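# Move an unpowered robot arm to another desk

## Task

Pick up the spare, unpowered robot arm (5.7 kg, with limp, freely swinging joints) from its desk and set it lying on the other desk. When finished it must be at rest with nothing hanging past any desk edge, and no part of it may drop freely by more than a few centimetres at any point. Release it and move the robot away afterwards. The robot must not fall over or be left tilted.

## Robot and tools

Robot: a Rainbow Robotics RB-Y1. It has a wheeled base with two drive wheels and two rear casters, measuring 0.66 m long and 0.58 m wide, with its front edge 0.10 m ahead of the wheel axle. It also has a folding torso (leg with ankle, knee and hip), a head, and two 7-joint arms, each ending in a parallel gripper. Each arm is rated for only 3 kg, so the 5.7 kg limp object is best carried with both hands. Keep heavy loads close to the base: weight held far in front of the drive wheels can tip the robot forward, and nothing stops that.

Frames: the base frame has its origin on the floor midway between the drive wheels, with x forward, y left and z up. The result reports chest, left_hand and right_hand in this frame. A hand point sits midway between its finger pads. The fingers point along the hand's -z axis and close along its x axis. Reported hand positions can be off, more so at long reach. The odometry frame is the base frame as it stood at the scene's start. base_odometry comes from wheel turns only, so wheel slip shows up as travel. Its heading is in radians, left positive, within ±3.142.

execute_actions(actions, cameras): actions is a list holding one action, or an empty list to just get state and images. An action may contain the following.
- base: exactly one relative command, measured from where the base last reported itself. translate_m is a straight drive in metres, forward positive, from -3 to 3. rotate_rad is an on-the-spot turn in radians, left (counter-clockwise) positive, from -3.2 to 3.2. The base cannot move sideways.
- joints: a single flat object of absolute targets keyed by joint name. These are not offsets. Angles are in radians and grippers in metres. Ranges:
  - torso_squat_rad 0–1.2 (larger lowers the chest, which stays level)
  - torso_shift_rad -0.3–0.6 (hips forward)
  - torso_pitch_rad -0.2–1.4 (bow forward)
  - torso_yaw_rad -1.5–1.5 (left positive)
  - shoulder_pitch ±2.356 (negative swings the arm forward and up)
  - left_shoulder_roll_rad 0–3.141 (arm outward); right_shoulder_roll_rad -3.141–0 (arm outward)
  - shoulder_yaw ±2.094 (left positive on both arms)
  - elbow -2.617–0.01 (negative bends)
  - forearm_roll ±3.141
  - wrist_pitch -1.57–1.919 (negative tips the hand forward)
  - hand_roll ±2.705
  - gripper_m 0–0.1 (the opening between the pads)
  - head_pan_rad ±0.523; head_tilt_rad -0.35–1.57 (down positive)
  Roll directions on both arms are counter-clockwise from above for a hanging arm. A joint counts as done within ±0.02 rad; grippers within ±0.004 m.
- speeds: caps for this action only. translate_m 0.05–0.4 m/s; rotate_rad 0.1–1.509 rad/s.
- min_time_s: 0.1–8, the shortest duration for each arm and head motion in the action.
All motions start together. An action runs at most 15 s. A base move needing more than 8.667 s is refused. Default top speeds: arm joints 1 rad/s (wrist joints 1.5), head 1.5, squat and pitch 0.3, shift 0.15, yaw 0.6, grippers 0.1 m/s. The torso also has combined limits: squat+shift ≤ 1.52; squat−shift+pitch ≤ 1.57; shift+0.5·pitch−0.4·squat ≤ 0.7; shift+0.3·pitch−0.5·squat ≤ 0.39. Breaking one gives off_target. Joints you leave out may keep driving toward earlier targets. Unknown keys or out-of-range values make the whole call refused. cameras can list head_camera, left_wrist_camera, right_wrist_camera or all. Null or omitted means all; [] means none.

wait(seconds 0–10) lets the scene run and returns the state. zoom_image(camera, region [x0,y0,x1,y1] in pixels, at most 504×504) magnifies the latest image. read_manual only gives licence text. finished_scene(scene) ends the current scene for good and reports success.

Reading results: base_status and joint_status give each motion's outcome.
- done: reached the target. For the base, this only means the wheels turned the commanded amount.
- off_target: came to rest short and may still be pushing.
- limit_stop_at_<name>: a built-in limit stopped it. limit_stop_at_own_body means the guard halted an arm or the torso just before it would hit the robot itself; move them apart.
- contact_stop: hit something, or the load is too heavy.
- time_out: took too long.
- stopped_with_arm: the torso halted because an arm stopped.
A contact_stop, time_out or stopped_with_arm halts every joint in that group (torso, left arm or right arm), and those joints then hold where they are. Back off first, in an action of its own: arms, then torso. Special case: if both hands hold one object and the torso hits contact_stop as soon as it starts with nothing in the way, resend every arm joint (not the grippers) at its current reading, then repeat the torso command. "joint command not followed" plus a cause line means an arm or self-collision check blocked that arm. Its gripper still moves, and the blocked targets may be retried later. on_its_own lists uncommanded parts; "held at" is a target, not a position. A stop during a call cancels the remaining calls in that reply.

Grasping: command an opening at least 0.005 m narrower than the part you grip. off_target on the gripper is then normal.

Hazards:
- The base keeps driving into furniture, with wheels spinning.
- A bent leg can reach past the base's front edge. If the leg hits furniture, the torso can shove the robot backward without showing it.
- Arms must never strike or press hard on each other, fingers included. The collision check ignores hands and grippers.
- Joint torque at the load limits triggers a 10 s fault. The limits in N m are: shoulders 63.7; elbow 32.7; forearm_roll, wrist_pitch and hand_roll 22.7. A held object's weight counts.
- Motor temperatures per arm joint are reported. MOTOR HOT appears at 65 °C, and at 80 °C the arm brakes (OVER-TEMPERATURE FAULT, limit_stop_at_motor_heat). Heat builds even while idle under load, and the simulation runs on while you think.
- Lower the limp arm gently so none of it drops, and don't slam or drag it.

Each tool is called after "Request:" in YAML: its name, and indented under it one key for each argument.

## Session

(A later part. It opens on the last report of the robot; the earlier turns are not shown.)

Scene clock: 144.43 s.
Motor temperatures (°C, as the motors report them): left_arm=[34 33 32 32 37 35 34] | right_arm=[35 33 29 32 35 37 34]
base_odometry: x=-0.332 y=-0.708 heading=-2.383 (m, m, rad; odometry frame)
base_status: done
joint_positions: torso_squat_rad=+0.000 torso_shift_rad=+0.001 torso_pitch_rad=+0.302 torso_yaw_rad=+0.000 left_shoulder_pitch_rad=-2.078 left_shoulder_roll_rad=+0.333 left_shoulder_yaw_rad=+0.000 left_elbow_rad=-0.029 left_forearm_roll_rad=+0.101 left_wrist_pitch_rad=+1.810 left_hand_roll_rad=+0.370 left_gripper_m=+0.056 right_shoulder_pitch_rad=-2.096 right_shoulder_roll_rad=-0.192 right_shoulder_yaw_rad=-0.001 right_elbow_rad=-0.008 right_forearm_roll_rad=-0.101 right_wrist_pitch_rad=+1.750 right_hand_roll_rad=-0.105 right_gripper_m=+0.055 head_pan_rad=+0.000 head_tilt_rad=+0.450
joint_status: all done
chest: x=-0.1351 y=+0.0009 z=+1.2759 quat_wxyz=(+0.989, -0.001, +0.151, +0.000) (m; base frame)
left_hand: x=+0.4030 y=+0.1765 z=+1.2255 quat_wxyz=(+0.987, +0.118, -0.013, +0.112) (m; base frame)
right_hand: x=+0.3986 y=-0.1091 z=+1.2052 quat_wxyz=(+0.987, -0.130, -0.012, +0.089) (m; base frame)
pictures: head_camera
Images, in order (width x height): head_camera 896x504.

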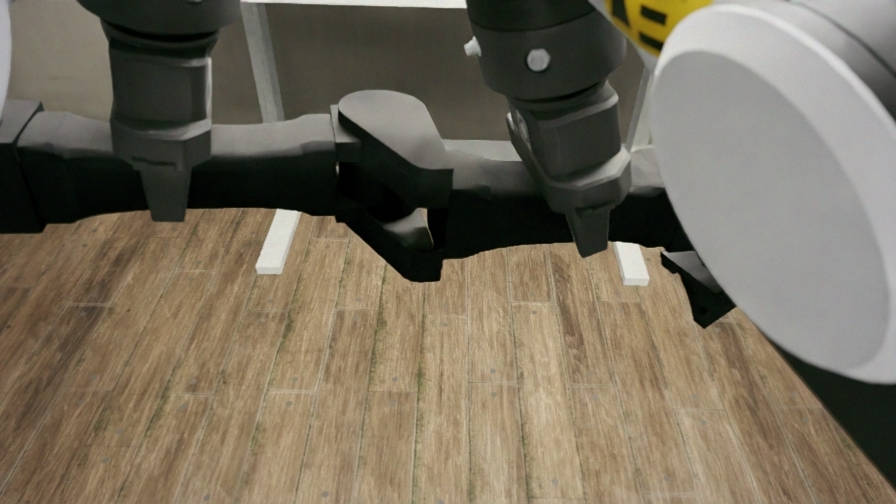

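Request:
execute_actions:
  actions:
    - {"base": {"translate_m": 1.0}, "joints": {"left_shoulder_pitch_rad": -2.17, "left_wrist_pitch_rad": 1.90, "left_shoulder_roll_rad": 0.345, "right_shoulder_pitch_rad": -2.19, "right_wrist_pitch_rad": 1.84, "right_shoulder_roll_rad": -0.205, "head_tilt_rad": 0.6}, "min_time_s": 2.5}
  cameras: ["head_camera"]

Scene clock: 157.77 s.
Motor temperatures (°C, as the motors report them): left_arm=[34 33 32 32 37 35 34] | right_arm=[35 33 29 33 35 37 34]
base_odometry: x=-1.059 y=-1.396 heading=-2.383 (m, m, rad; odometry frame)
base_status: done
joint_positions: torso_squat_rad=+0.000 torso_shift_rad=+0.001 torso_pitch_rad=+0.302 torso_yaw_rad=+0.000 left_shoulder_pitch_rad=-2.166 left_shoulder_roll_rad=+0.350 left_shoulder_yaw_rad=-0.002 left_elbow_rad=-0.028 left_forearm_roll_rad=+0.097 left_wrist_pitch_rad=+1.900 left_hand_roll_rad=+0.370 left_gripper_m=+0.056 right_shoulder_pitch_rad=-2.182 right_shoulder_roll_rad=-0.208 right_shoulder_yaw_rad=+0.002 right_elbow_rad=-0.006 right_forearm_roll_rad=-0.098 right_wrist_pitch_rad=+1.841 right_hand_roll_rad=-0.105 right_gripper_m=+0.055 head_pan_rad=+0.000 head_tilt_rad=+0.600
joint_status: all done
chest: x=-0.1352 y=+0.0009 z=+1.2759 quat_wxyz=(+0.989, -0.001, +0.151, +0.000) (m; base frame)
left_hand: x=+0.3909 y=+0.1725 z=+1.2717 quat_wxyz=(+0.986, +0.120, -0.014, +0.117) (m; base frame)
right_hand: x=+0.3873 y=-0.1072 z=+1.2504 quat_wxyz=(+0.987, -0.139, -0.011, +0.083) (m; base frame)
pictures: head_camera
Images, in order (width x height): head_camera 896x504.

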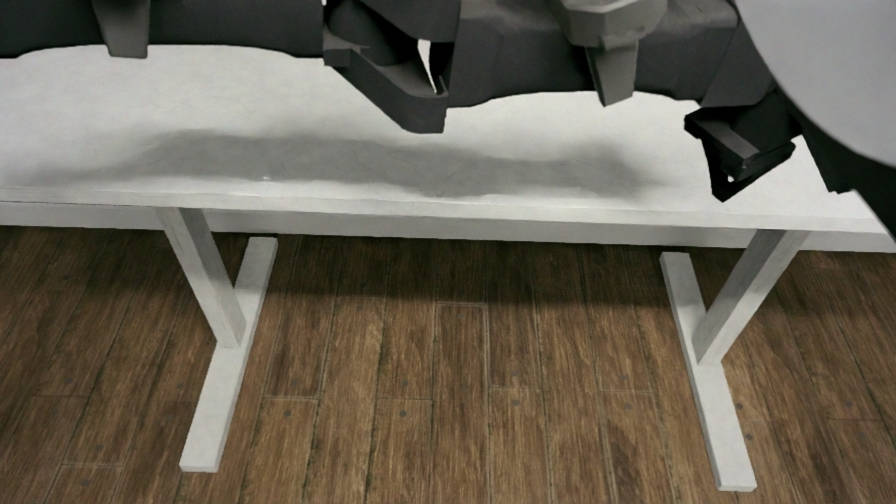

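Request:
execute_actions:
  actions:
    - {"base": {"translate_m": 0.45}, "joints": {"left_shoulder_roll_rad": 0.352, "right_shoulder_roll_rad": -0.21, "head_tilt_rad": 0.6}, "speeds": {"translate_m": 0.12}}
  cameras: ["head_camera"]

Scene clock: 168.80 s.
Motor temperatures (°C, as the motors report them): left_arm=[34 33 32 32 38 35 34] | right_arm=[36 33 29 33 35 37 34]
base_odometry: x=-1.385 y=-1.705 heading=-2.383 (m, m, rad; odometry frame)
base_status: done
joint_positions: torso_squat_rad=+0.000 torso_shift_rad=+0.001 torso_pitch_rad=+0.303 torso_yaw_rad=+0.000 left_shoulder_pitch_rad=-2.167 left_shoulder_roll_rad=+0.354 left_shoulder_yaw_rad=-0.002 left_elbow_rad=-0.029 left_forearm_roll_rad=+0.099 left_wrist_pitch_rad=+1.900 left_hand_roll_rad=+0.370 left_gripper_m=+0.056 right_shoulder_pitch_rad=-2.184 right_shoulder_roll_rad=-0.210 right_shoulder_yaw_rad=+0.001 right_elbow_rad=-0.007 right_forearm_roll_rad=-0.099 right_wrist_pitch_rad=+1.840 right_hand_roll_rad=-0.105 right_gripper_m=+0.055 head_pan_rad=+0.000 head_tilt_rad=+0.600
joint_status: all done
chest: x=-0.1351 y=+0.0009 z=+1.2759 quat_wxyz=(+0.989, -0.001, +0.151, +0.000) (m; base frame)
left_hand: x=+0.3914 y=+0.1739 z=+1.2726 quat_wxyz=(+0.986, +0.118, -0.014, +0.119) (m; base frame)
right_hand: x=+0.3879 y=-0.1076 z=+1.2516 quat_wxyz=(+0.987, -0.137, -0.012, +0.083) (m; base frame)
pictures: head_camera
Images, in order (width x height): head_camera 896x504.

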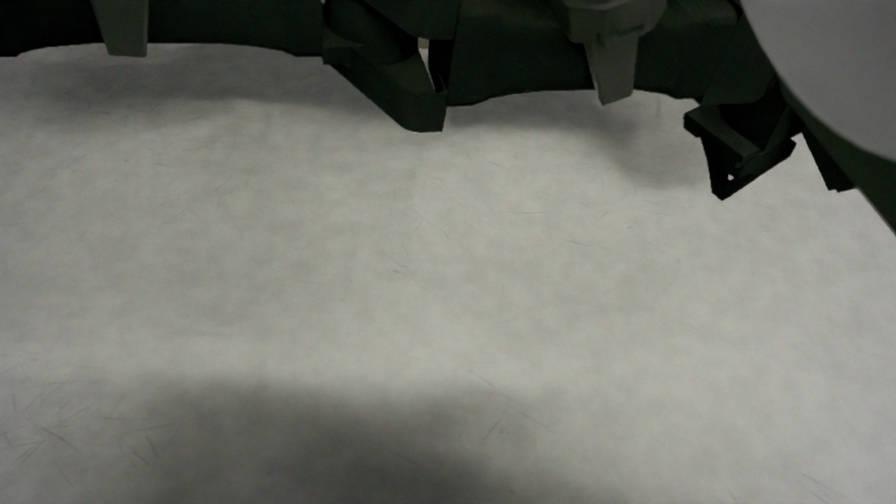

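Request:
execute_actions:
  actions:
    - {"joints": {"torso_squat_rad": 0.4}}
  cameras: ["head_camera"]

Scene clock: 178.40 s.
Motor temperatures (°C, as the motors report them): left_arm=[35 32 32 32 38 35 34] | right_arm=[36 33 29 33 35 37 35]
base_odometry: x=-1.385 y=-1.705 heading=-2.383 (m, m, rad; odometry frame)
base_status: not commanded
joint_positions: torso_squat_rad=+0.400 torso_shift_rad=+0.001 torso_pitch_rad=+0.302 torso_yaw_rad=+0.000 left_shoulder_pitch_rad=-2.167 left_shoulder_roll_rad=+0.354 left_shoulder_yaw_rad=-0.002 left_elbow_rad=-0.029 left_forearm_roll_rad=+0.099 left_wrist_pitch_rad=+1.900 left_hand_roll_rad=+0.370 left_gripper_m=+0.056 right_shoulder_pitch_rad=-2.184 right_shoulder_roll_rad=-0.210 right_shoulder_yaw_rad=+0.001 right_elbow_rad=-0.007 right_forearm_roll_rad=-0.099 right_wrist_pitch_rad=+1.840 right_hand_roll_rad=-0.105 right_gripper_m=+0.055 head_pan_rad=+0.000 head_tilt_rad=+0.600
joint_status: all done
chest: x=-0.1353 y=+0.0009 z=+1.2207 quat_wxyz=(+0.989, -0.001, +0.151, +0.000) (m; base frame)
left_hand: x=+0.3911 y=+0.1739 z=+1.2177 quat_wxyz=(+0.986, +0.118, -0.014, +0.119) (m; base frame)
right_hand: x=+0.3877 y=-0.1077 z=+1.1966 quat_wxyz=(+0.987, -0.137, -0.012, +0.083) (m; base frame)
pictures: head_camera
Images, in order (width x height): head_camera 896x504.

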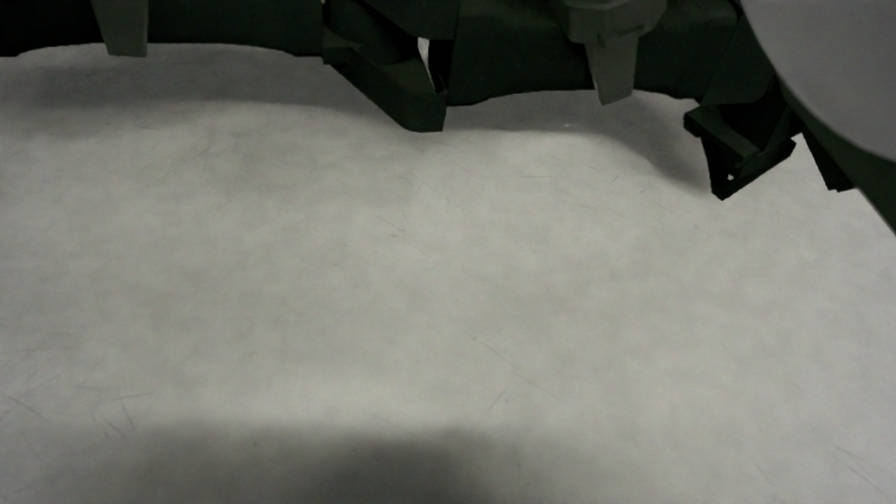

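Request:
execute_actions:
  actions:
    - {"base": {"rotate_rad": 0.08}, "joints": {"torso_squat_rad": 0.5}, "speeds": {"rotate_rad": 0.1}}
  cameras: ["head_camera"]

Scene clock: 184.37 s.
Motor temperatures (°C, as the motors report them): left_arm=[35 32 32 32 38 35 34] | right_arm=[36 33 29 33 35 37 35]
base_odometry: x=-1.385 y=-1.705 heading=-2.304 (m, m, rad; odometry frame)
base_status: done
joint_positions: torso_squat_rad=+0.500 torso_shift_rad=+0.001 torso_pitch_rad=+0.302 torso_yaw_rad=+0.000 left_shoulder_pitch_rad=-2.167 left_shoulder_roll_rad=+0.354 left_shoulder_yaw_rad=-0.002 left_elbow_rad=-0.028 left_forearm_roll_rad=+0.099 left_wrist_pitch_rad=+1.900 left_hand_roll_rad=+0.370 left_gripper_m=+0.056 right_shoulder_pitch_rad=-2.185 right_shoulder_roll_rad=-0.211 right_shoulder_yaw_rad=+0.001 right_elbow_rad=-0.007 right_forearm_roll_rad=-0.099 right_wrist_pitch_rad=+1.841 right_hand_roll_rad=-0.105 right_gripper_m=+0.055 head_pan_rad=+0.000 head_tilt_rad=+0.600
joint_status: all done
chest: x=-0.1357 y=+0.0009 z=+1.1903 quat_wxyz=(+0.989, -0.001, +0.150, +0.000) (m; base frame)
left_hand: x=+0.3908 y=+0.1739 z=+1.1874 quat_wxyz=(+0.986, +0.118, -0.014, +0.119) (m; base frame)
right_hand: x=+0.3876 y=-0.1075 z=+1.1674 quat_wxyz=(+0.987, -0.137, -0.014, +0.083) (m; base frame)
pictures: head_camera
Images, in order (width x height): head_camera 896x504.

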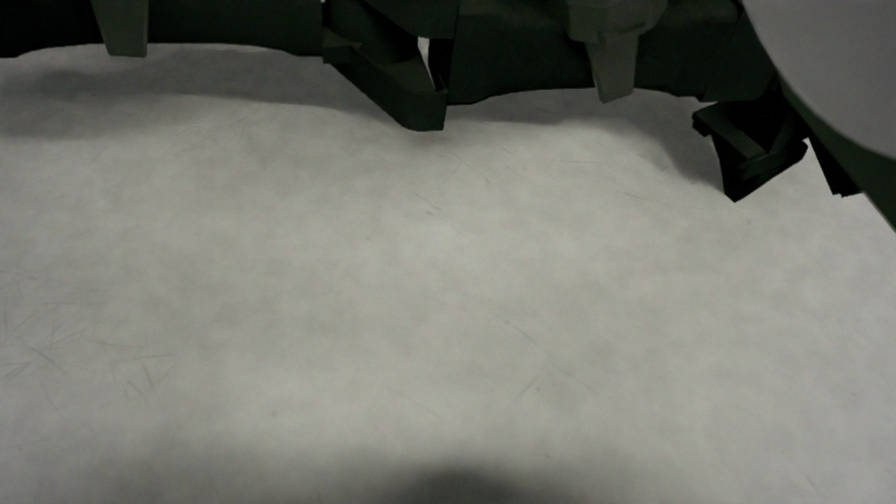

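Request:
execute_actions:
  actions:
    - {"base": {"rotate_rad": 0.08}, "joints": {"torso_squat_rad": 0.58}, "speeds": {"rotate_rad": 0.1}}
  cameras: ["head_camera"]

Scene clock: 189.07 s.
Motor temperatures (°C, as the motors report them): left_arm=[35 32 32 32 38 35 34] | right_arm=[36 33 29 33 35 37 35]
base_odometry: x=-1.385 y=-1.705 heading=-2.224 (m, m, rad; odometry frame)
base_status: done
joint_positions: torso_squat_rad=+0.580 torso_shift_rad=+0.000 torso_pitch_rad=+0.300 torso_yaw_rad=+0.000 left_shoulder_pitch_rad=-2.164 left_shoulder_roll_rad=+0.353 left_shoulder_yaw_rad=-0.001 left_elbow_rad=-0.027 left_forearm_roll_rad=+0.099 left_wrist_pitch_rad=+1.900 left_hand_roll_rad=+0.370 left_gripper_m=+0.055 right_shoulder_pitch_rad=-2.193 right_shoulder_roll_rad=-0.213 right_shoulder_yaw_rad=+0.001 right_elbow_rad=-0.011 right_forearm_roll_rad=-0.099 right_wrist_pitch_rad=+1.840 right_hand_roll_rad=-0.105 right_gripper_m=+0.055 head_pan_rad=+0.000 head_tilt_rad=+0.600
joint_status: all done
chest: x=-0.1364 y=+0.0012 z=+1.1616 quat_wxyz=(+0.989, -0.001, +0.150, +0.000) (m; base frame)
left_hand: x=+0.3896 y=+0.1744 z=+1.1574 quat_wxyz=(+0.986, +0.118, -0.013, +0.119) (m; base frame)
right_hand: x=+0.3884 y=-0.1064 z=+1.1444 quat_wxyz=(+0.987, -0.137, -0.020, +0.083) (m; base frame)
pictures: head_camera
Images, in order (width x height): head_camera 896x504.

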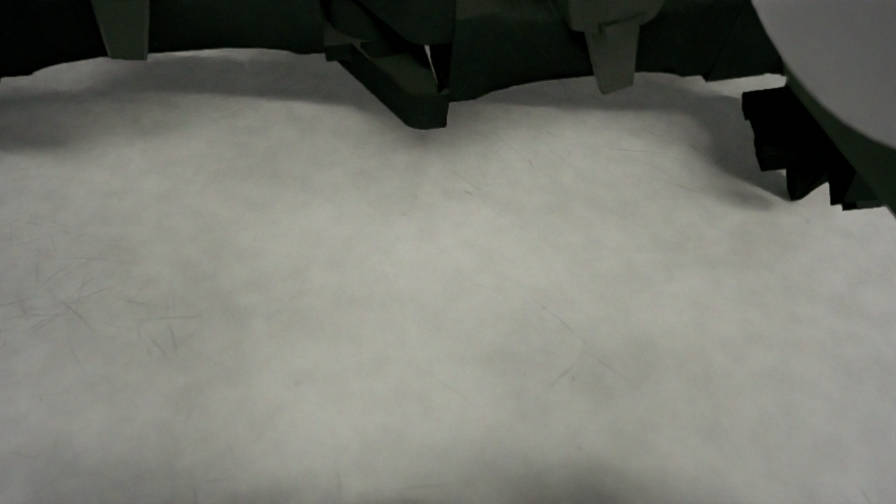

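Request:
execute_actions:
  actions:
    - {"base": {"rotate_rad": 0.08}, "speeds": {"rotate_rad": 0.1}}
  cameras: ["head_camera"]

Scene clock: 193.43 s.
Motor temperatures (°C, as the motors report them): left_arm=[35 32 32 33 37 35 34] | right_arm=[36 33 29 33 35 37 35]
base_odometry: x=-1.385 y=-1.705 heading=-2.144 (m, m, rad; odometry frame)
base_status: done
joint_positions: torso_squat_rad=+0.580 torso_shift_rad=+0.001 torso_pitch_rad=+0.302 torso_yaw_rad=+0.000 left_shoulder_pitch_rad=-2.166 left_shoulder_roll_rad=+0.353 left_shoulder_yaw_rad=-0.001 left_elbow_rad=-0.028 left_forearm_roll_rad=+0.099 left_wrist_pitch_rad=+1.900 left_hand_roll_rad=+0.370 left_gripper_m=+0.055 right_shoulder_pitch_rad=-2.187 right_shoulder_roll_rad=-0.212 right_shoulder_yaw_rad=+0.001 right_elbow_rad=-0.008 right_forearm_roll_rad=-0.100 right_wrist_pitch_rad=+1.840 right_hand_roll_rad=-0.105 right_gripper_m=+0.055 head_pan_rad=+0.000 head_tilt_rad=+0.600
joint_status: not commanded
chest: x=-0.1357 y=+0.0009 z=+1.1615 quat_wxyz=(+0.989, -0.001, +0.150, +0.000) (m; base frame)
left_hand: x=+0.3904 y=+0.1737 z=+1.1577 quat_wxyz=(+0.986, +0.118, -0.013, +0.119) (m; base frame)
right_hand: x=+0.3881 y=-0.1073 z=+1.1396 quat_wxyz=(+0.987, -0.137, -0.015, +0.083) (m; base frame)
pictures: head_camera
Images, in order (width x height): head_camera 896x504.

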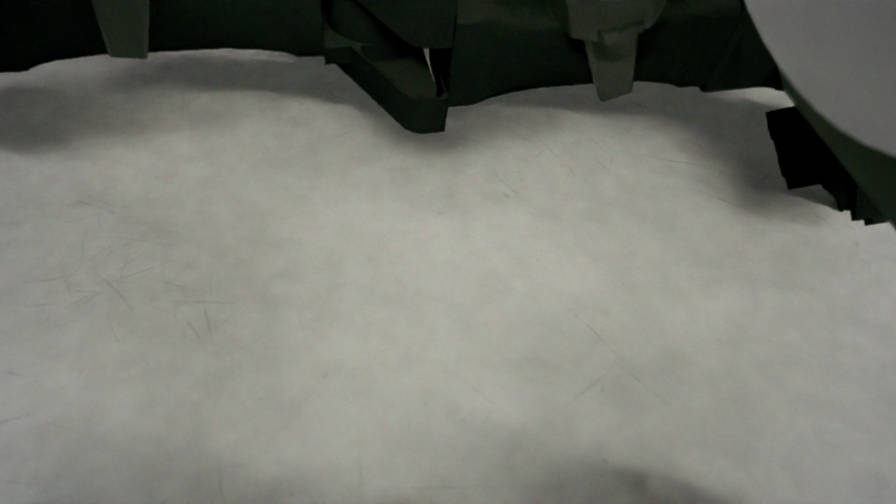

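Request:
execute_actions:
  actions:
    - {"joints": {"torso_squat_rad": 0.68}}
  cameras: ["head_camera"]

Scene clock: 199.77 s.
Motor temperatures (°C, as the motors report them): left_arm=[35 32 32 33 37 35 34] | right_arm=[35 33 29 33 35 37 35]
base_odometry: x=-1.385 y=-1.705 heading=-2.144 (m, m, rad; odometry frame)
base_status: not commanded
joint_positions: torso_squat_rad=+0.680 torso_shift_rad=+0.001 torso_pitch_rad=+0.302 torso_yaw_rad=+0.000 left_shoulder_pitch_rad=-2.166 left_shoulder_roll_rad=+0.353 left_shoulder_yaw_rad=-0.001 left_elbow_rad=-0.028 left_forearm_roll_rad=+0.099 left_wrist_pitch_rad=+1.900 left_hand_roll_rad=+0.370 left_gripper_m=+0.055 right_shoulder_pitch_rad=-2.187 right_shoulder_roll_rad=-0.212 right_shoulder_yaw_rad=+0.001 right_elbow_rad=-0.008 right_forearm_roll_rad=-0.100 right_wrist_pitch_rad=+1.840 right_hand_roll_rad=-0.105 right_gripper_m=+0.055 head_pan_rad=+0.000 head_tilt_rad=+0.600
joint_status: all done
chest: x=-0.1356 y=+0.0009 z=+1.1203 quat_wxyz=(+0.989, -0.001, +0.150, +0.000) (m; base frame)
left_hand: x=+0.3905 y=+0.1737 z=+1.1164 quat_wxyz=(+0.986, +0.118, -0.013, +0.119) (m; base frame)
right_hand: x=+0.3882 y=-0.1073 z=+1.0983 quat_wxyz=(+0.987, -0.137, -0.015, +0.083) (m; base frame)
pictures: head_camera
Images, in order (width x height): head_camera 896x504.

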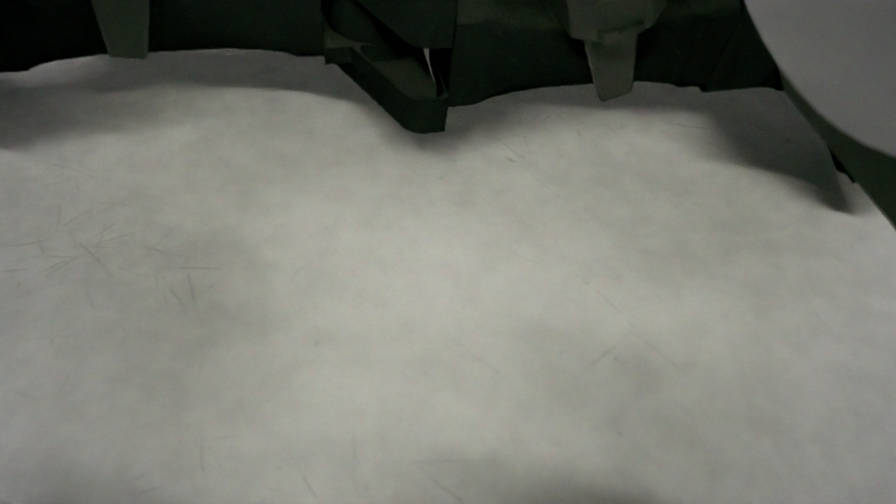

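Now lower with the arms (reversing the earlier raise).

Request:
execute_actions:
  actions:
    - {"joints": {"left_shoulder_pitch_rad": -2.08, "left_wrist_pitch_rad": 1.81, "left_shoulder_roll_rad": 0.335, "right_shoulder_pitch_rad": -2.10, "right_wrist_pitch_rad": 1.75, "right_shoulder_roll_rad": -0.193}, "min_time_s": 2.5}
  cameras: ["head_camera"]

Scene clock: 212.00 s.
Motor temperatures (°C, as the motors report them): left_arm=[35 32 32 33 37 35 34] | right_arm=[35 33 29 33 35 37 35]
base_odometry: x=-1.385 y=-1.705 heading=-2.144 (m, m, rad; odometry frame)
base_status: not commanded
joint_positions: torso_squat_rad=+0.680 torso_shift_rad=+0.001 torso_pitch_rad=+0.302 torso_yaw_rad=+0.000 left_shoulder_pitch_rad=-2.078 left_shoulder_roll_rad=+0.332 left_shoulder_yaw_rad=+0.001 left_elbow_rad=-0.028 left_forearm_roll_rad=+0.101 left_wrist_pitch_rad=+1.810 left_hand_roll_rad=+0.370 left_gripper_m=+0.054 right_shoulder_pitch_rad=-2.099 right_shoulder_roll_rad=-0.191 right_shoulder_yaw_rad=-0.001 right_elbow_rad=-0.010 right_forearm_roll_rad=-0.101 right_wrist_pitch_rad=+1.749 right_hand_roll_rad=-0.105 right_gripper_m=+0.055 head_pan_rad=+0.000 head_tilt_rad=+0.600
joint_status: all done
chest: x=-0.1356 y=+0.0009 z=+1.1203 quat_wxyz=(+0.989, -0.001, +0.150, +0.000) (m; base frame)
left_hand: x=+0.4023 y=+0.1761 z=+1.0699 quat_wxyz=(+0.987, +0.117, -0.013, +0.112) (m; base frame)
right_hand: x=+0.3987 y=-0.1077 z=+1.0518 quat_wxyz=(+0.987, -0.130, -0.015, +0.090) (m; base frame)
pictures: head_camera
Images, in order (width x height): head_camera 896x504.

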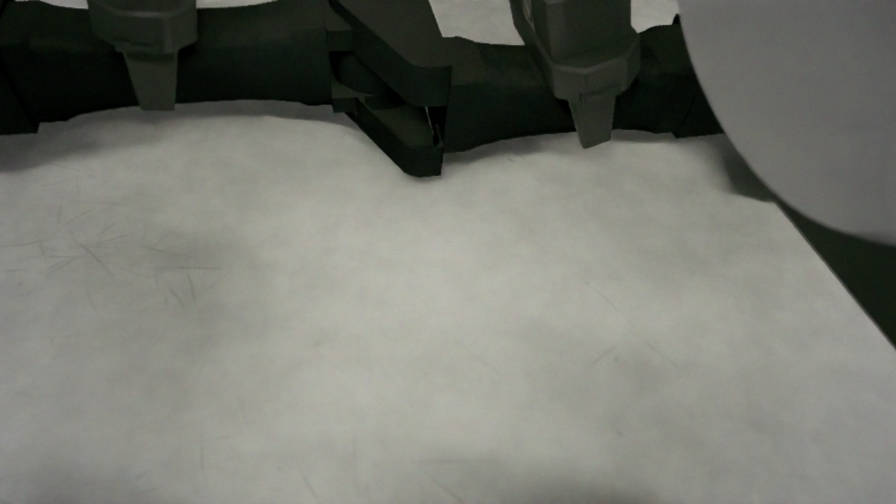

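Request:
execute_actions:
  actions:
    - {"joints": {"left_shoulder_pitch_rad": -1.99, "left_elbow_rad": -0.12, "left_shoulder_roll_rad": 0.32, "right_shoulder_pitch_rad": -2.01, "right_elbow_rad": -0.10, "right_shoulder_roll_rad": -0.18}, "min_time_s": 2}
  cameras: ["head_camera"]

Scene clock: 218.23 s.
Motor temperatures (°C, as the motors report them): left_arm=[35 32 32 33 37 35 34] | right_arm=[35 33 29 33 35 37 35]
base_odometry: x=-1.385 y=-1.705 heading=-2.144 (m, m, rad; odometry frame)
base_status: not commanded
joint_positions: torso_squat_rad=+0.680 torso_shift_rad=+0.001 torso_pitch_rad=+0.301 torso_yaw_rad=+0.000 left_shoulder_pitch_rad=-1.992 left_shoulder_roll_rad=+0.320 left_shoulder_yaw_rad=+0.001 left_elbow_rad=-0.120 left_forearm_roll_rad=+0.101 left_wrist_pitch_rad=+1.811 left_hand_roll_rad=+0.370 left_gripper_m=+0.054 right_shoulder_pitch_rad=-2.006 right_shoulder_roll_rad=-0.179 right_shoulder_yaw_rad=-0.001 right_elbow_rad=-0.098 right_forearm_roll_rad=-0.101 right_wrist_pitch_rad=+1.749 right_hand_roll_rad=-0.105 right_gripper_m=+0.055 head_pan_rad=+0.000 head_tilt_rad=+0.600
joint_status: all done
chest: x=-0.1359 y=+0.0007 z=+1.1203 quat_wxyz=(+0.989, +0.000, +0.150, +0.000) (m; base frame)
left_hand: x=+0.4087 y=+0.1760 z=+1.0478 quat_wxyz=(+0.987, +0.118, -0.014, +0.106) (m; base frame)
right_hand: x=+0.4026 y=-0.1068 z=+1.0249 quat_wxyz=(+0.988, -0.124, -0.011, +0.096) (m; base frame)
pictures: head_camera
Images, in order (width x height): head_camera 896x504.

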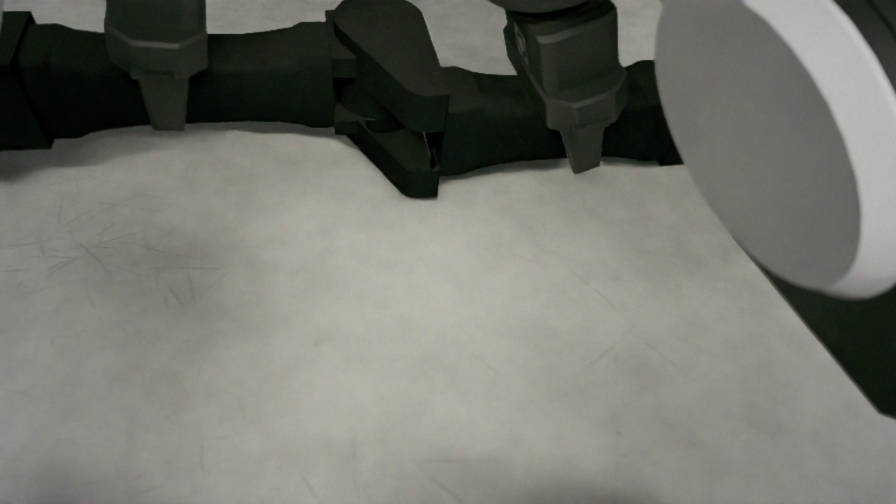

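Request:
execute_actions:
  actions:
    - {"joints": {"left_shoulder_pitch_rad": -1.965, "left_elbow_rad": -0.145, "right_shoulder_pitch_rad": -1.94, "right_elbow_rad": -0.17, "right_shoulder_roll_rad": -0.172}, "min_time_s": 2}
  cameras: ["head_camera"]

Scene clock: 224.63 s.
Motor temperatures (°C, as the motors report them): left_arm=[35 32 32 33 37 35 34] | right_arm=[35 33 29 33 35 37 35]
base_odometry: x=-1.385 y=-1.705 heading=-2.145 (m, m, rad; odometry frame)
base_status: not commanded
joint_positions: torso_squat_rad=+0.680 torso_shift_rad=+0.000 torso_pitch_rad=+0.299 torso_yaw_rad=-0.001 left_shoulder_pitch_rad=-1.966 left_shoulder_roll_rad=+0.318 left_shoulder_yaw_rad=+0.001 left_elbow_rad=-0.145 left_forearm_roll_rad=+0.101 left_wrist_pitch_rad=+1.810 left_hand_roll_rad=+0.370 left_gripper_m=+0.054 right_shoulder_pitch_rad=-1.944 right_shoulder_roll_rad=-0.173 right_shoulder_yaw_rad=+0.000 right_elbow_rad=-0.171 right_forearm_roll_rad=-0.100 right_wrist_pitch_rad=+1.751 right_hand_roll_rad=-0.105 right_gripper_m=+0.055 head_pan_rad=+0.000 head_tilt_rad=+0.600
joint_status: all done
chest: x=-0.1370 y=+0.0007 z=+1.1205 quat_wxyz=(+0.989, -0.001, +0.149, +0.000) (m; base frame)
left_hand: x=+0.4096 y=+0.1772 z=+1.0421 quat_wxyz=(+0.987, +0.117, -0.016, +0.105) (m; base frame)
right_hand: x=+0.4060 y=-0.1054 z=+1.0120 quat_wxyz=(+0.988, -0.119, -0.015, +0.100) (m; base frame)
pictures: head_camera
Images, in order (width x height): head_camera 896x504.

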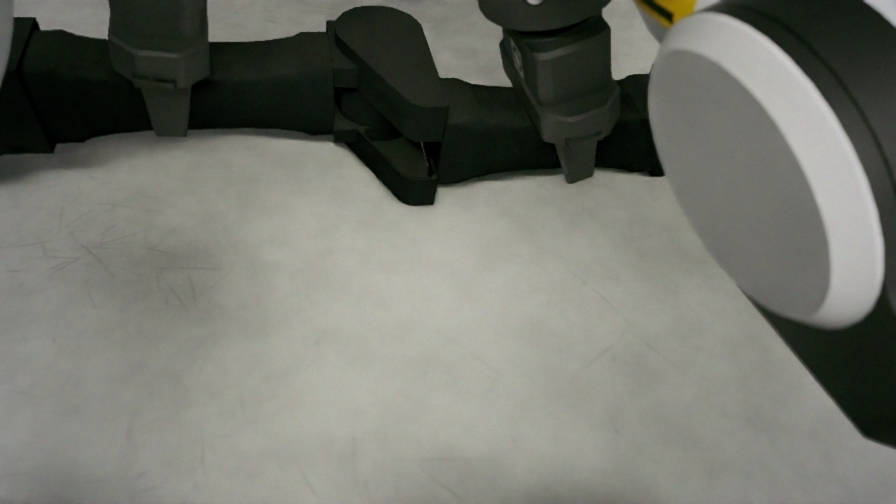

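Both sides are resting. Release, lift, and back off.

Request:
execute_actions:
  actions:
    - {"joints": {"left_gripper_m": 0.1, "right_gripper_m": 0.1}}
  cameras: []

Request:
execute_actions:
  actions:
    - {"joints": {"torso_squat_rad": 0.2}}
  cameras: ["head_camera"]

Request:
execute_actions:
  actions:
    - {"base": {"translate_m": -0.9}}
  cameras: []

Request:
execute_actions:
  actions:
    - {"joints": {"torso_pitch_rad": 0, "left_shoulder_pitch_rad": 0, "left_shoulder_roll_rad": 0.1, "left_elbow_rad": -0.2, "left_forearm_roll_rad": 0, "left_wrist_pitch_rad": 0, "left_hand_roll_rad": 0, "right_shoulder_pitch_rad": 0, "right_shoulder_roll_rad": -0.1, "right_elbow_rad": -0.2, "right_forearm_roll_rad": 0, "right_wrist_pitch_rad": 0, "right_hand_roll_rad": 0, "head_tilt_rad": 0.45}}
  cameras: ["head_camera"]

Scene clock: 238.60 s.
Motor temperatures (°C, as the motors report them): left_arm=[34 32 32 32 37 35 34] | right_arm=[34 33 29 32 35 37 35]
base_odometry: x=-1.385 y=-1.705 heading=-2.145 (m, m, rad; odometry frame)
base_status: not commanded
joint_positions: torso_squat_rad=+0.680 torso_shift_rad=+0.000 torso_pitch_rad=+0.299 torso_yaw_rad=+0.000 left_shoulder_pitch_rad=-1.966 left_shoulder_roll_rad=+0.320 left_shoulder_yaw_rad=+0.000 left_elbow_rad=-0.145 left_forearm_roll_rad=+0.100 left_wrist_pitch_rad=+1.810 left_hand_roll_rad=+0.370 left_gripper_m=+0.099 right_shoulder_pitch_rad=-1.944 right_shoulder_roll_rad=-0.173 right_shoulder_yaw_rad=+0.000 right_elbow_rad=-0.172 right_forearm_roll_rad=-0.100 right_wrist_pitch_rad=+1.750 right_hand_roll_rad=-0.105 right_gripper_m=+0.100 head_pan_rad=+0.000 head_tilt_rad=+0.600
joint_status: all done
chest: x=-0.1370 y=+0.0008 z=+1.1205 quat_wxyz=(+0.989, -0.001, +0.149, +0.000) (m; base frame)
left_hand: x=+0.4096 y=+0.1783 z=+1.0420 quat_wxyz=(+0.987, +0.118, -0.015, +0.106) (m; base frame)
right_hand: x=+0.4065 y=-0.1054 z=+1.0122 quat_wxyz=(+0.988, -0.119, -0.016, +0.100) (m; base frame)
pictures: none
No camera images: the call's "cameras" was empty. Leave "cameras" out to get every camera's image.

Scene clock: 240.97 s.
Motor temperatures (°C, as the motors report them): left_arm=[34 32 32 32 37 35 34] | right_arm=[34 33 29 32 35 37 35]
base_odometry: x=-1.385 y=-1.705 heading=-2.145 (m, m, rad; odometry frame)
base_status: not commanded
joint_positions: torso_squat_rad=+0.200 torso_shift_rad=+0.000 torso_pitch_rad=+0.300 torso_yaw_rad=+0.000 left_shoulder_pitch_rad=-1.966 left_shoulder_roll_rad=+0.320 left_shoulder_yaw_rad=+0.000 left_elbow_rad=-0.145 left_forearm_roll_rad=+0.100 left_wrist_pitch_rad=+1.810 left_hand_roll_rad=+0.370 left_gripper_m=+0.099 right_shoulder_pitch_rad=-1.940 right_shoulder_roll_rad=-0.172 right_shoulder_yaw_rad=+0.000 right_elbow_rad=-0.170 right_forearm_roll_rad=-0.100 right_wrist_pitch_rad=+1.750 right_hand_roll_rad=-0.105 right_gripper_m=+0.100 head_pan_rad=+0.000 head_tilt_rad=+0.600
joint_status: all done
chest: x=-0.1365 y=+0.0009 z=+1.2621 quat_wxyz=(+0.989, -0.001, +0.149, +0.000) (m; base frame)
left_hand: x=+0.4100 y=+0.1785 z=+1.1830 quat_wxyz=(+0.987, +0.118, -0.015, +0.106) (m; base frame)
right_hand: x=+0.4058 y=-0.1058 z=+1.1507 quat_wxyz=(+0.988, -0.119, -0.013, +0.100) (m; base frame)
pictures: head_camera
Images, in order (width x height): head_camera 896x504.

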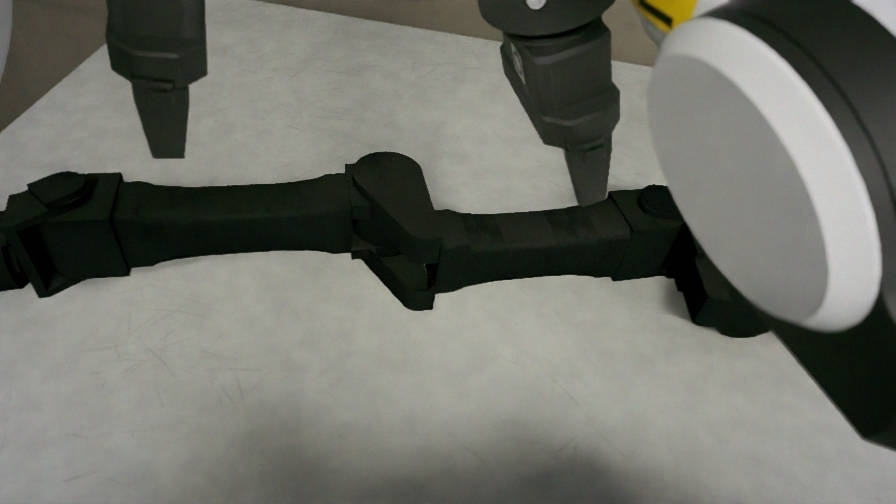

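Scene clock: 244.53 s.
Motor temperatures (°C, as the motors report them): left_arm=[34 32 32 32 37 35 34] | right_arm=[34 33 29 32 35 37 35]
base_odometry: x=-0.897 y=-0.949 heading=-2.144 (m, m, rad; odometry frame)
base_status: done
joint_positions: torso_squat_rad=+0.200 torso_shift_rad=+0.000 torso_pitch_rad=+0.300 torso_yaw_rad=+0.000 left_shoulder_pitch_rad=-1.965 left_shoulder_roll_rad=+0.320 left_shoulder_yaw_rad=+0.000 left_elbow_rad=-0.145 left_forearm_roll_rad=+0.100 left_wrist_pitch_rad=+1.810 left_hand_roll_rad=+0.370 left_gripper_m=+0.099 right_shoulder_pitch_rad=-1.940 right_shoulder_roll_rad=-0.172 right_shoulder_yaw_rad=+0.000 right_elbow_rad=-0.170 right_forearm_roll_rad=-0.100 right_wrist_pitch_rad=+1.750 right_hand_roll_rad=-0.105 right_gripper_m=+0.100 head_pan_rad=+0.000 head_tilt_rad=+0.600
joint_status: not commanded
chest: x=-0.1366 y=+0.0009 z=+1.2622 quat_wxyz=(+0.989, -0.001, +0.149, +0.000) (m; base frame)
left_hand: x=+0.4098 y=+0.1785 z=+1.1831 quat_wxyz=(+0.987, +0.118, -0.015, +0.106) (m; base frame)
right_hand: x=+0.4056 y=-0.1058 z=+1.1507 quat_wxyz=(+0.988, -0.119, -0.013, +0.100) (m; base frame)
pictures: none
No camera images: the call's "cameras" was empty. Leave "cameras" out to get every camera's image.

Scene clock: 247.37 s.
Motor temperatures (°C, as the motors report them): left_arm=[34 32 32 32 37 35 34] | right_arm=[34 33 29 32 35 37 35]
base_odometry: x=-0.897 y=-0.949 heading=-2.144 (m, m, rad; odometry frame)
base_status: not commanded
joint_positions: torso_squat_rad=+0.200 torso_shift_rad=+0.000 torso_pitch_rad=+0.000 torso_yaw_rad=+0.000 left_shoulder_pitch_rad=+0.000 left_shoulder_roll_rad=+0.100 left_shoulder_yaw_rad=+0.000 left_elbow_rad=-0.200 left_forearm_roll_rad=+0.000 left_wrist_pitch_rad=+0.000 left_hand_roll_rad=+0.000 left_gripper_m=+0.099 right_shoulder_pitch_rad=+0.000 right_shoulder_roll_rad=-0.100 right_shoulder_yaw_rad=+0.000 right_elbow_rad=-0.200 right_forearm_roll_rad=+0.000 right_wrist_pitch_rad=+0.000 right_hand_roll_rad=+0.000 right_gripper_m=+0.100 head_pan_rad=+0.000 head_tilt_rad=+0.450
joint_status: all done
chest: x=-0.2280 y=+0.0009 z=+1.2760 quat_wxyz=(+1.000, -0.001, +0.000, +0.000) (m; base frame)
left_hand: x=-0.1308 y=+0.2962 z=+0.6005 quat_wxyz=(+0.994, +0.049, -0.100, -0.005) (m; base frame)
right_hand: x=-0.1311 y=-0.2957 z=+0.6011 quat_wxyz=(+0.994, -0.050, -0.099, +0.005) (m; base frame)
pictures: head_camera
Images, in order (width x height): head_camera 896x504.

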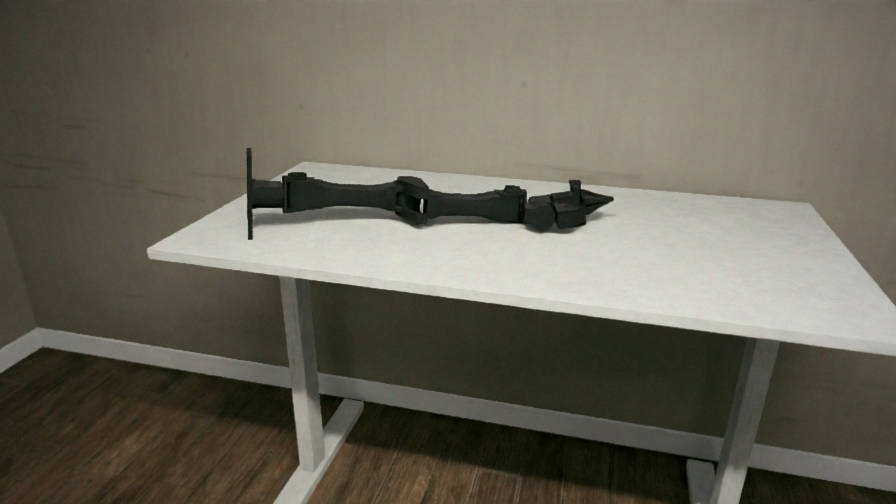

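Request:
zoom_image:
  camera: "head_camera"
  region: [130, 130, 350, 280]

Region (130, 130, 350, 280) of head_camera's 896x504 image, scaled by 2.291, with more detail than that image has; it fills the top 344 rows of this view, and the rest is white.

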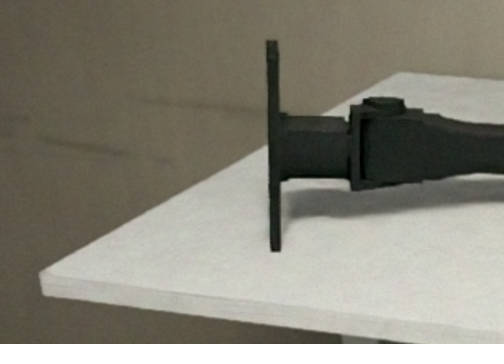

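Request:
execute_actions:
  actions:
    - {"base": {"rotate_rad": 0.7}}
  cameras: []

Request:
execute_actions:
  actions:
    - {"base": {"translate_m": 0.6}, "joints": {"head_pan_rad": -0.52, "torso_yaw_rad": -0.5, "head_tilt_rad": 0.55}}
  cameras: ["head_camera"]

Scene clock: 264.97 s.
Motor temperatures (°C, as the motors report them): left_arm=[33 32 32 32 37 35 34] | right_arm=[33 33 29 32 35 37 35]
base_odometry: x=-0.897 y=-0.949 heading=-1.444 (m, m, rad; odometry frame)
base_status: done
joint_positions: torso_squat_rad=+0.200 torso_shift_rad=+0.000 torso_pitch_rad=+0.000 torso_yaw_rad=+0.000 left_shoulder_pitch_rad=+0.000 left_shoulder_roll_rad=+0.100 left_shoulder_yaw_rad=+0.000 left_elbow_rad=-0.200 left_forearm_roll_rad=+0.000 left_wrist_pitch_rad=+0.000 left_hand_roll_rad=+0.000 left_gripper_m=+0.099 right_shoulder_pitch_rad=+0.000 right_shoulder_roll_rad=-0.100 right_shoulder_yaw_rad=+0.000 right_elbow_rad=-0.200 right_forearm_roll_rad=+0.000 right_wrist_pitch_rad=+0.000 right_hand_roll_rad=+0.000 right_gripper_m=+0.100 head_pan_rad=+0.000 head_tilt_rad=+0.450
joint_status: not commanded
chest: x=-0.2280 y=+0.0009 z=+1.2760 quat_wxyz=(+1.000, -0.001, +0.000, +0.000) (m; base frame)
left_hand: x=-0.1307 y=+0.2962 z=+0.6005 quat_wxyz=(+0.994, +0.049, -0.100, -0.005) (m; base frame)
right_hand: x=-0.1310 y=-0.2957 z=+0.6011 quat_wxyz=(+0.994, -0.050, -0.100, +0.005) (m; base frame)
pictures: none
No camera images: the call's "cameras" was empty. Leave "cameras" out to get every camera's image.

Scene clock: 268.00 s.
Motor temperatures (°C, as the motors report them): left_arm=[33 32 32 32 37 35 34] | right_arm=[33 33 29 32 35 37 35]
base_odometry: x=-0.821 y=-1.544 heading=-1.443 (m, m, rad; odometry frame)
base_status: done
joint_positions: torso_squat_rad=+0.200 torso_shift_rad=+0.000 torso_pitch_rad=+0.000 torso_yaw_rad=-0.500 left_shoulder_pitch_rad=+0.000 left_shoulder_roll_rad=+0.100 left_shoulder_yaw_rad=+0.000 left_elbow_rad=-0.200 left_forearm_roll_rad=+0.000 left_wrist_pitch_rad=+0.000 left_hand_roll_rad=+0.000 left_gripper_m=+0.099 right_shoulder_pitch_rad=+0.000 right_shoulder_roll_rad=-0.100 right_shoulder_yaw_rad=+0.000 right_elbow_rad=-0.200 right_forearm_roll_rad=+0.000 right_wrist_pitch_rad=+0.000 right_hand_roll_rad=+0.000 right_gripper_m=+0.100 head_pan_rad=-0.520 head_tilt_rad=+0.550
joint_status: all done
chest: x=-0.2280 y=+0.0009 z=+1.2760 quat_wxyz=(+0.969, -0.001, +0.000, -0.247) (m; base frame)
left_hand: x=-0.0006 y=+0.2133 z=+0.6006 quat_wxyz=(+0.962, +0.023, -0.109, -0.250) (m; base frame)
right_hand: x=-0.2845 y=-0.3060 z=+0.6011 quat_wxyz=(+0.964, -0.073, -0.084, -0.241) (m; base frame)
pictures: head_camera
Images, in order (width x height): head_camera 896x504.

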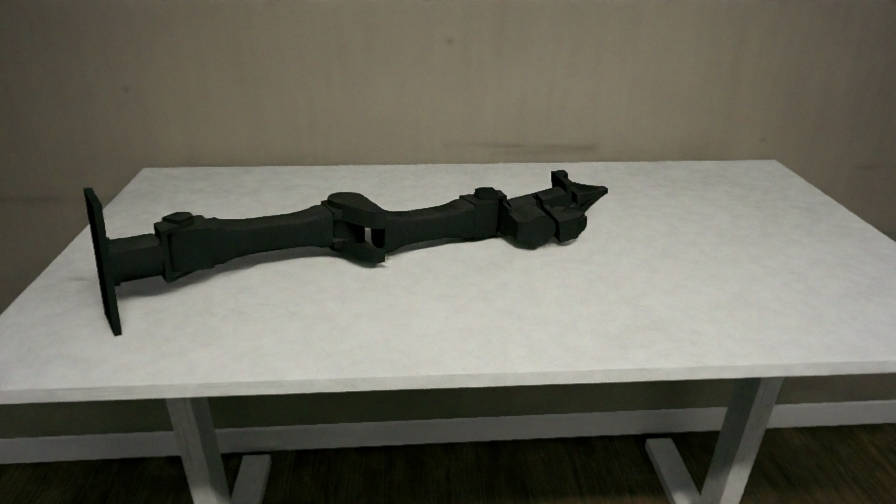

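Request:
finished_scene:
  scene: 2

The scene is finished: the task was done.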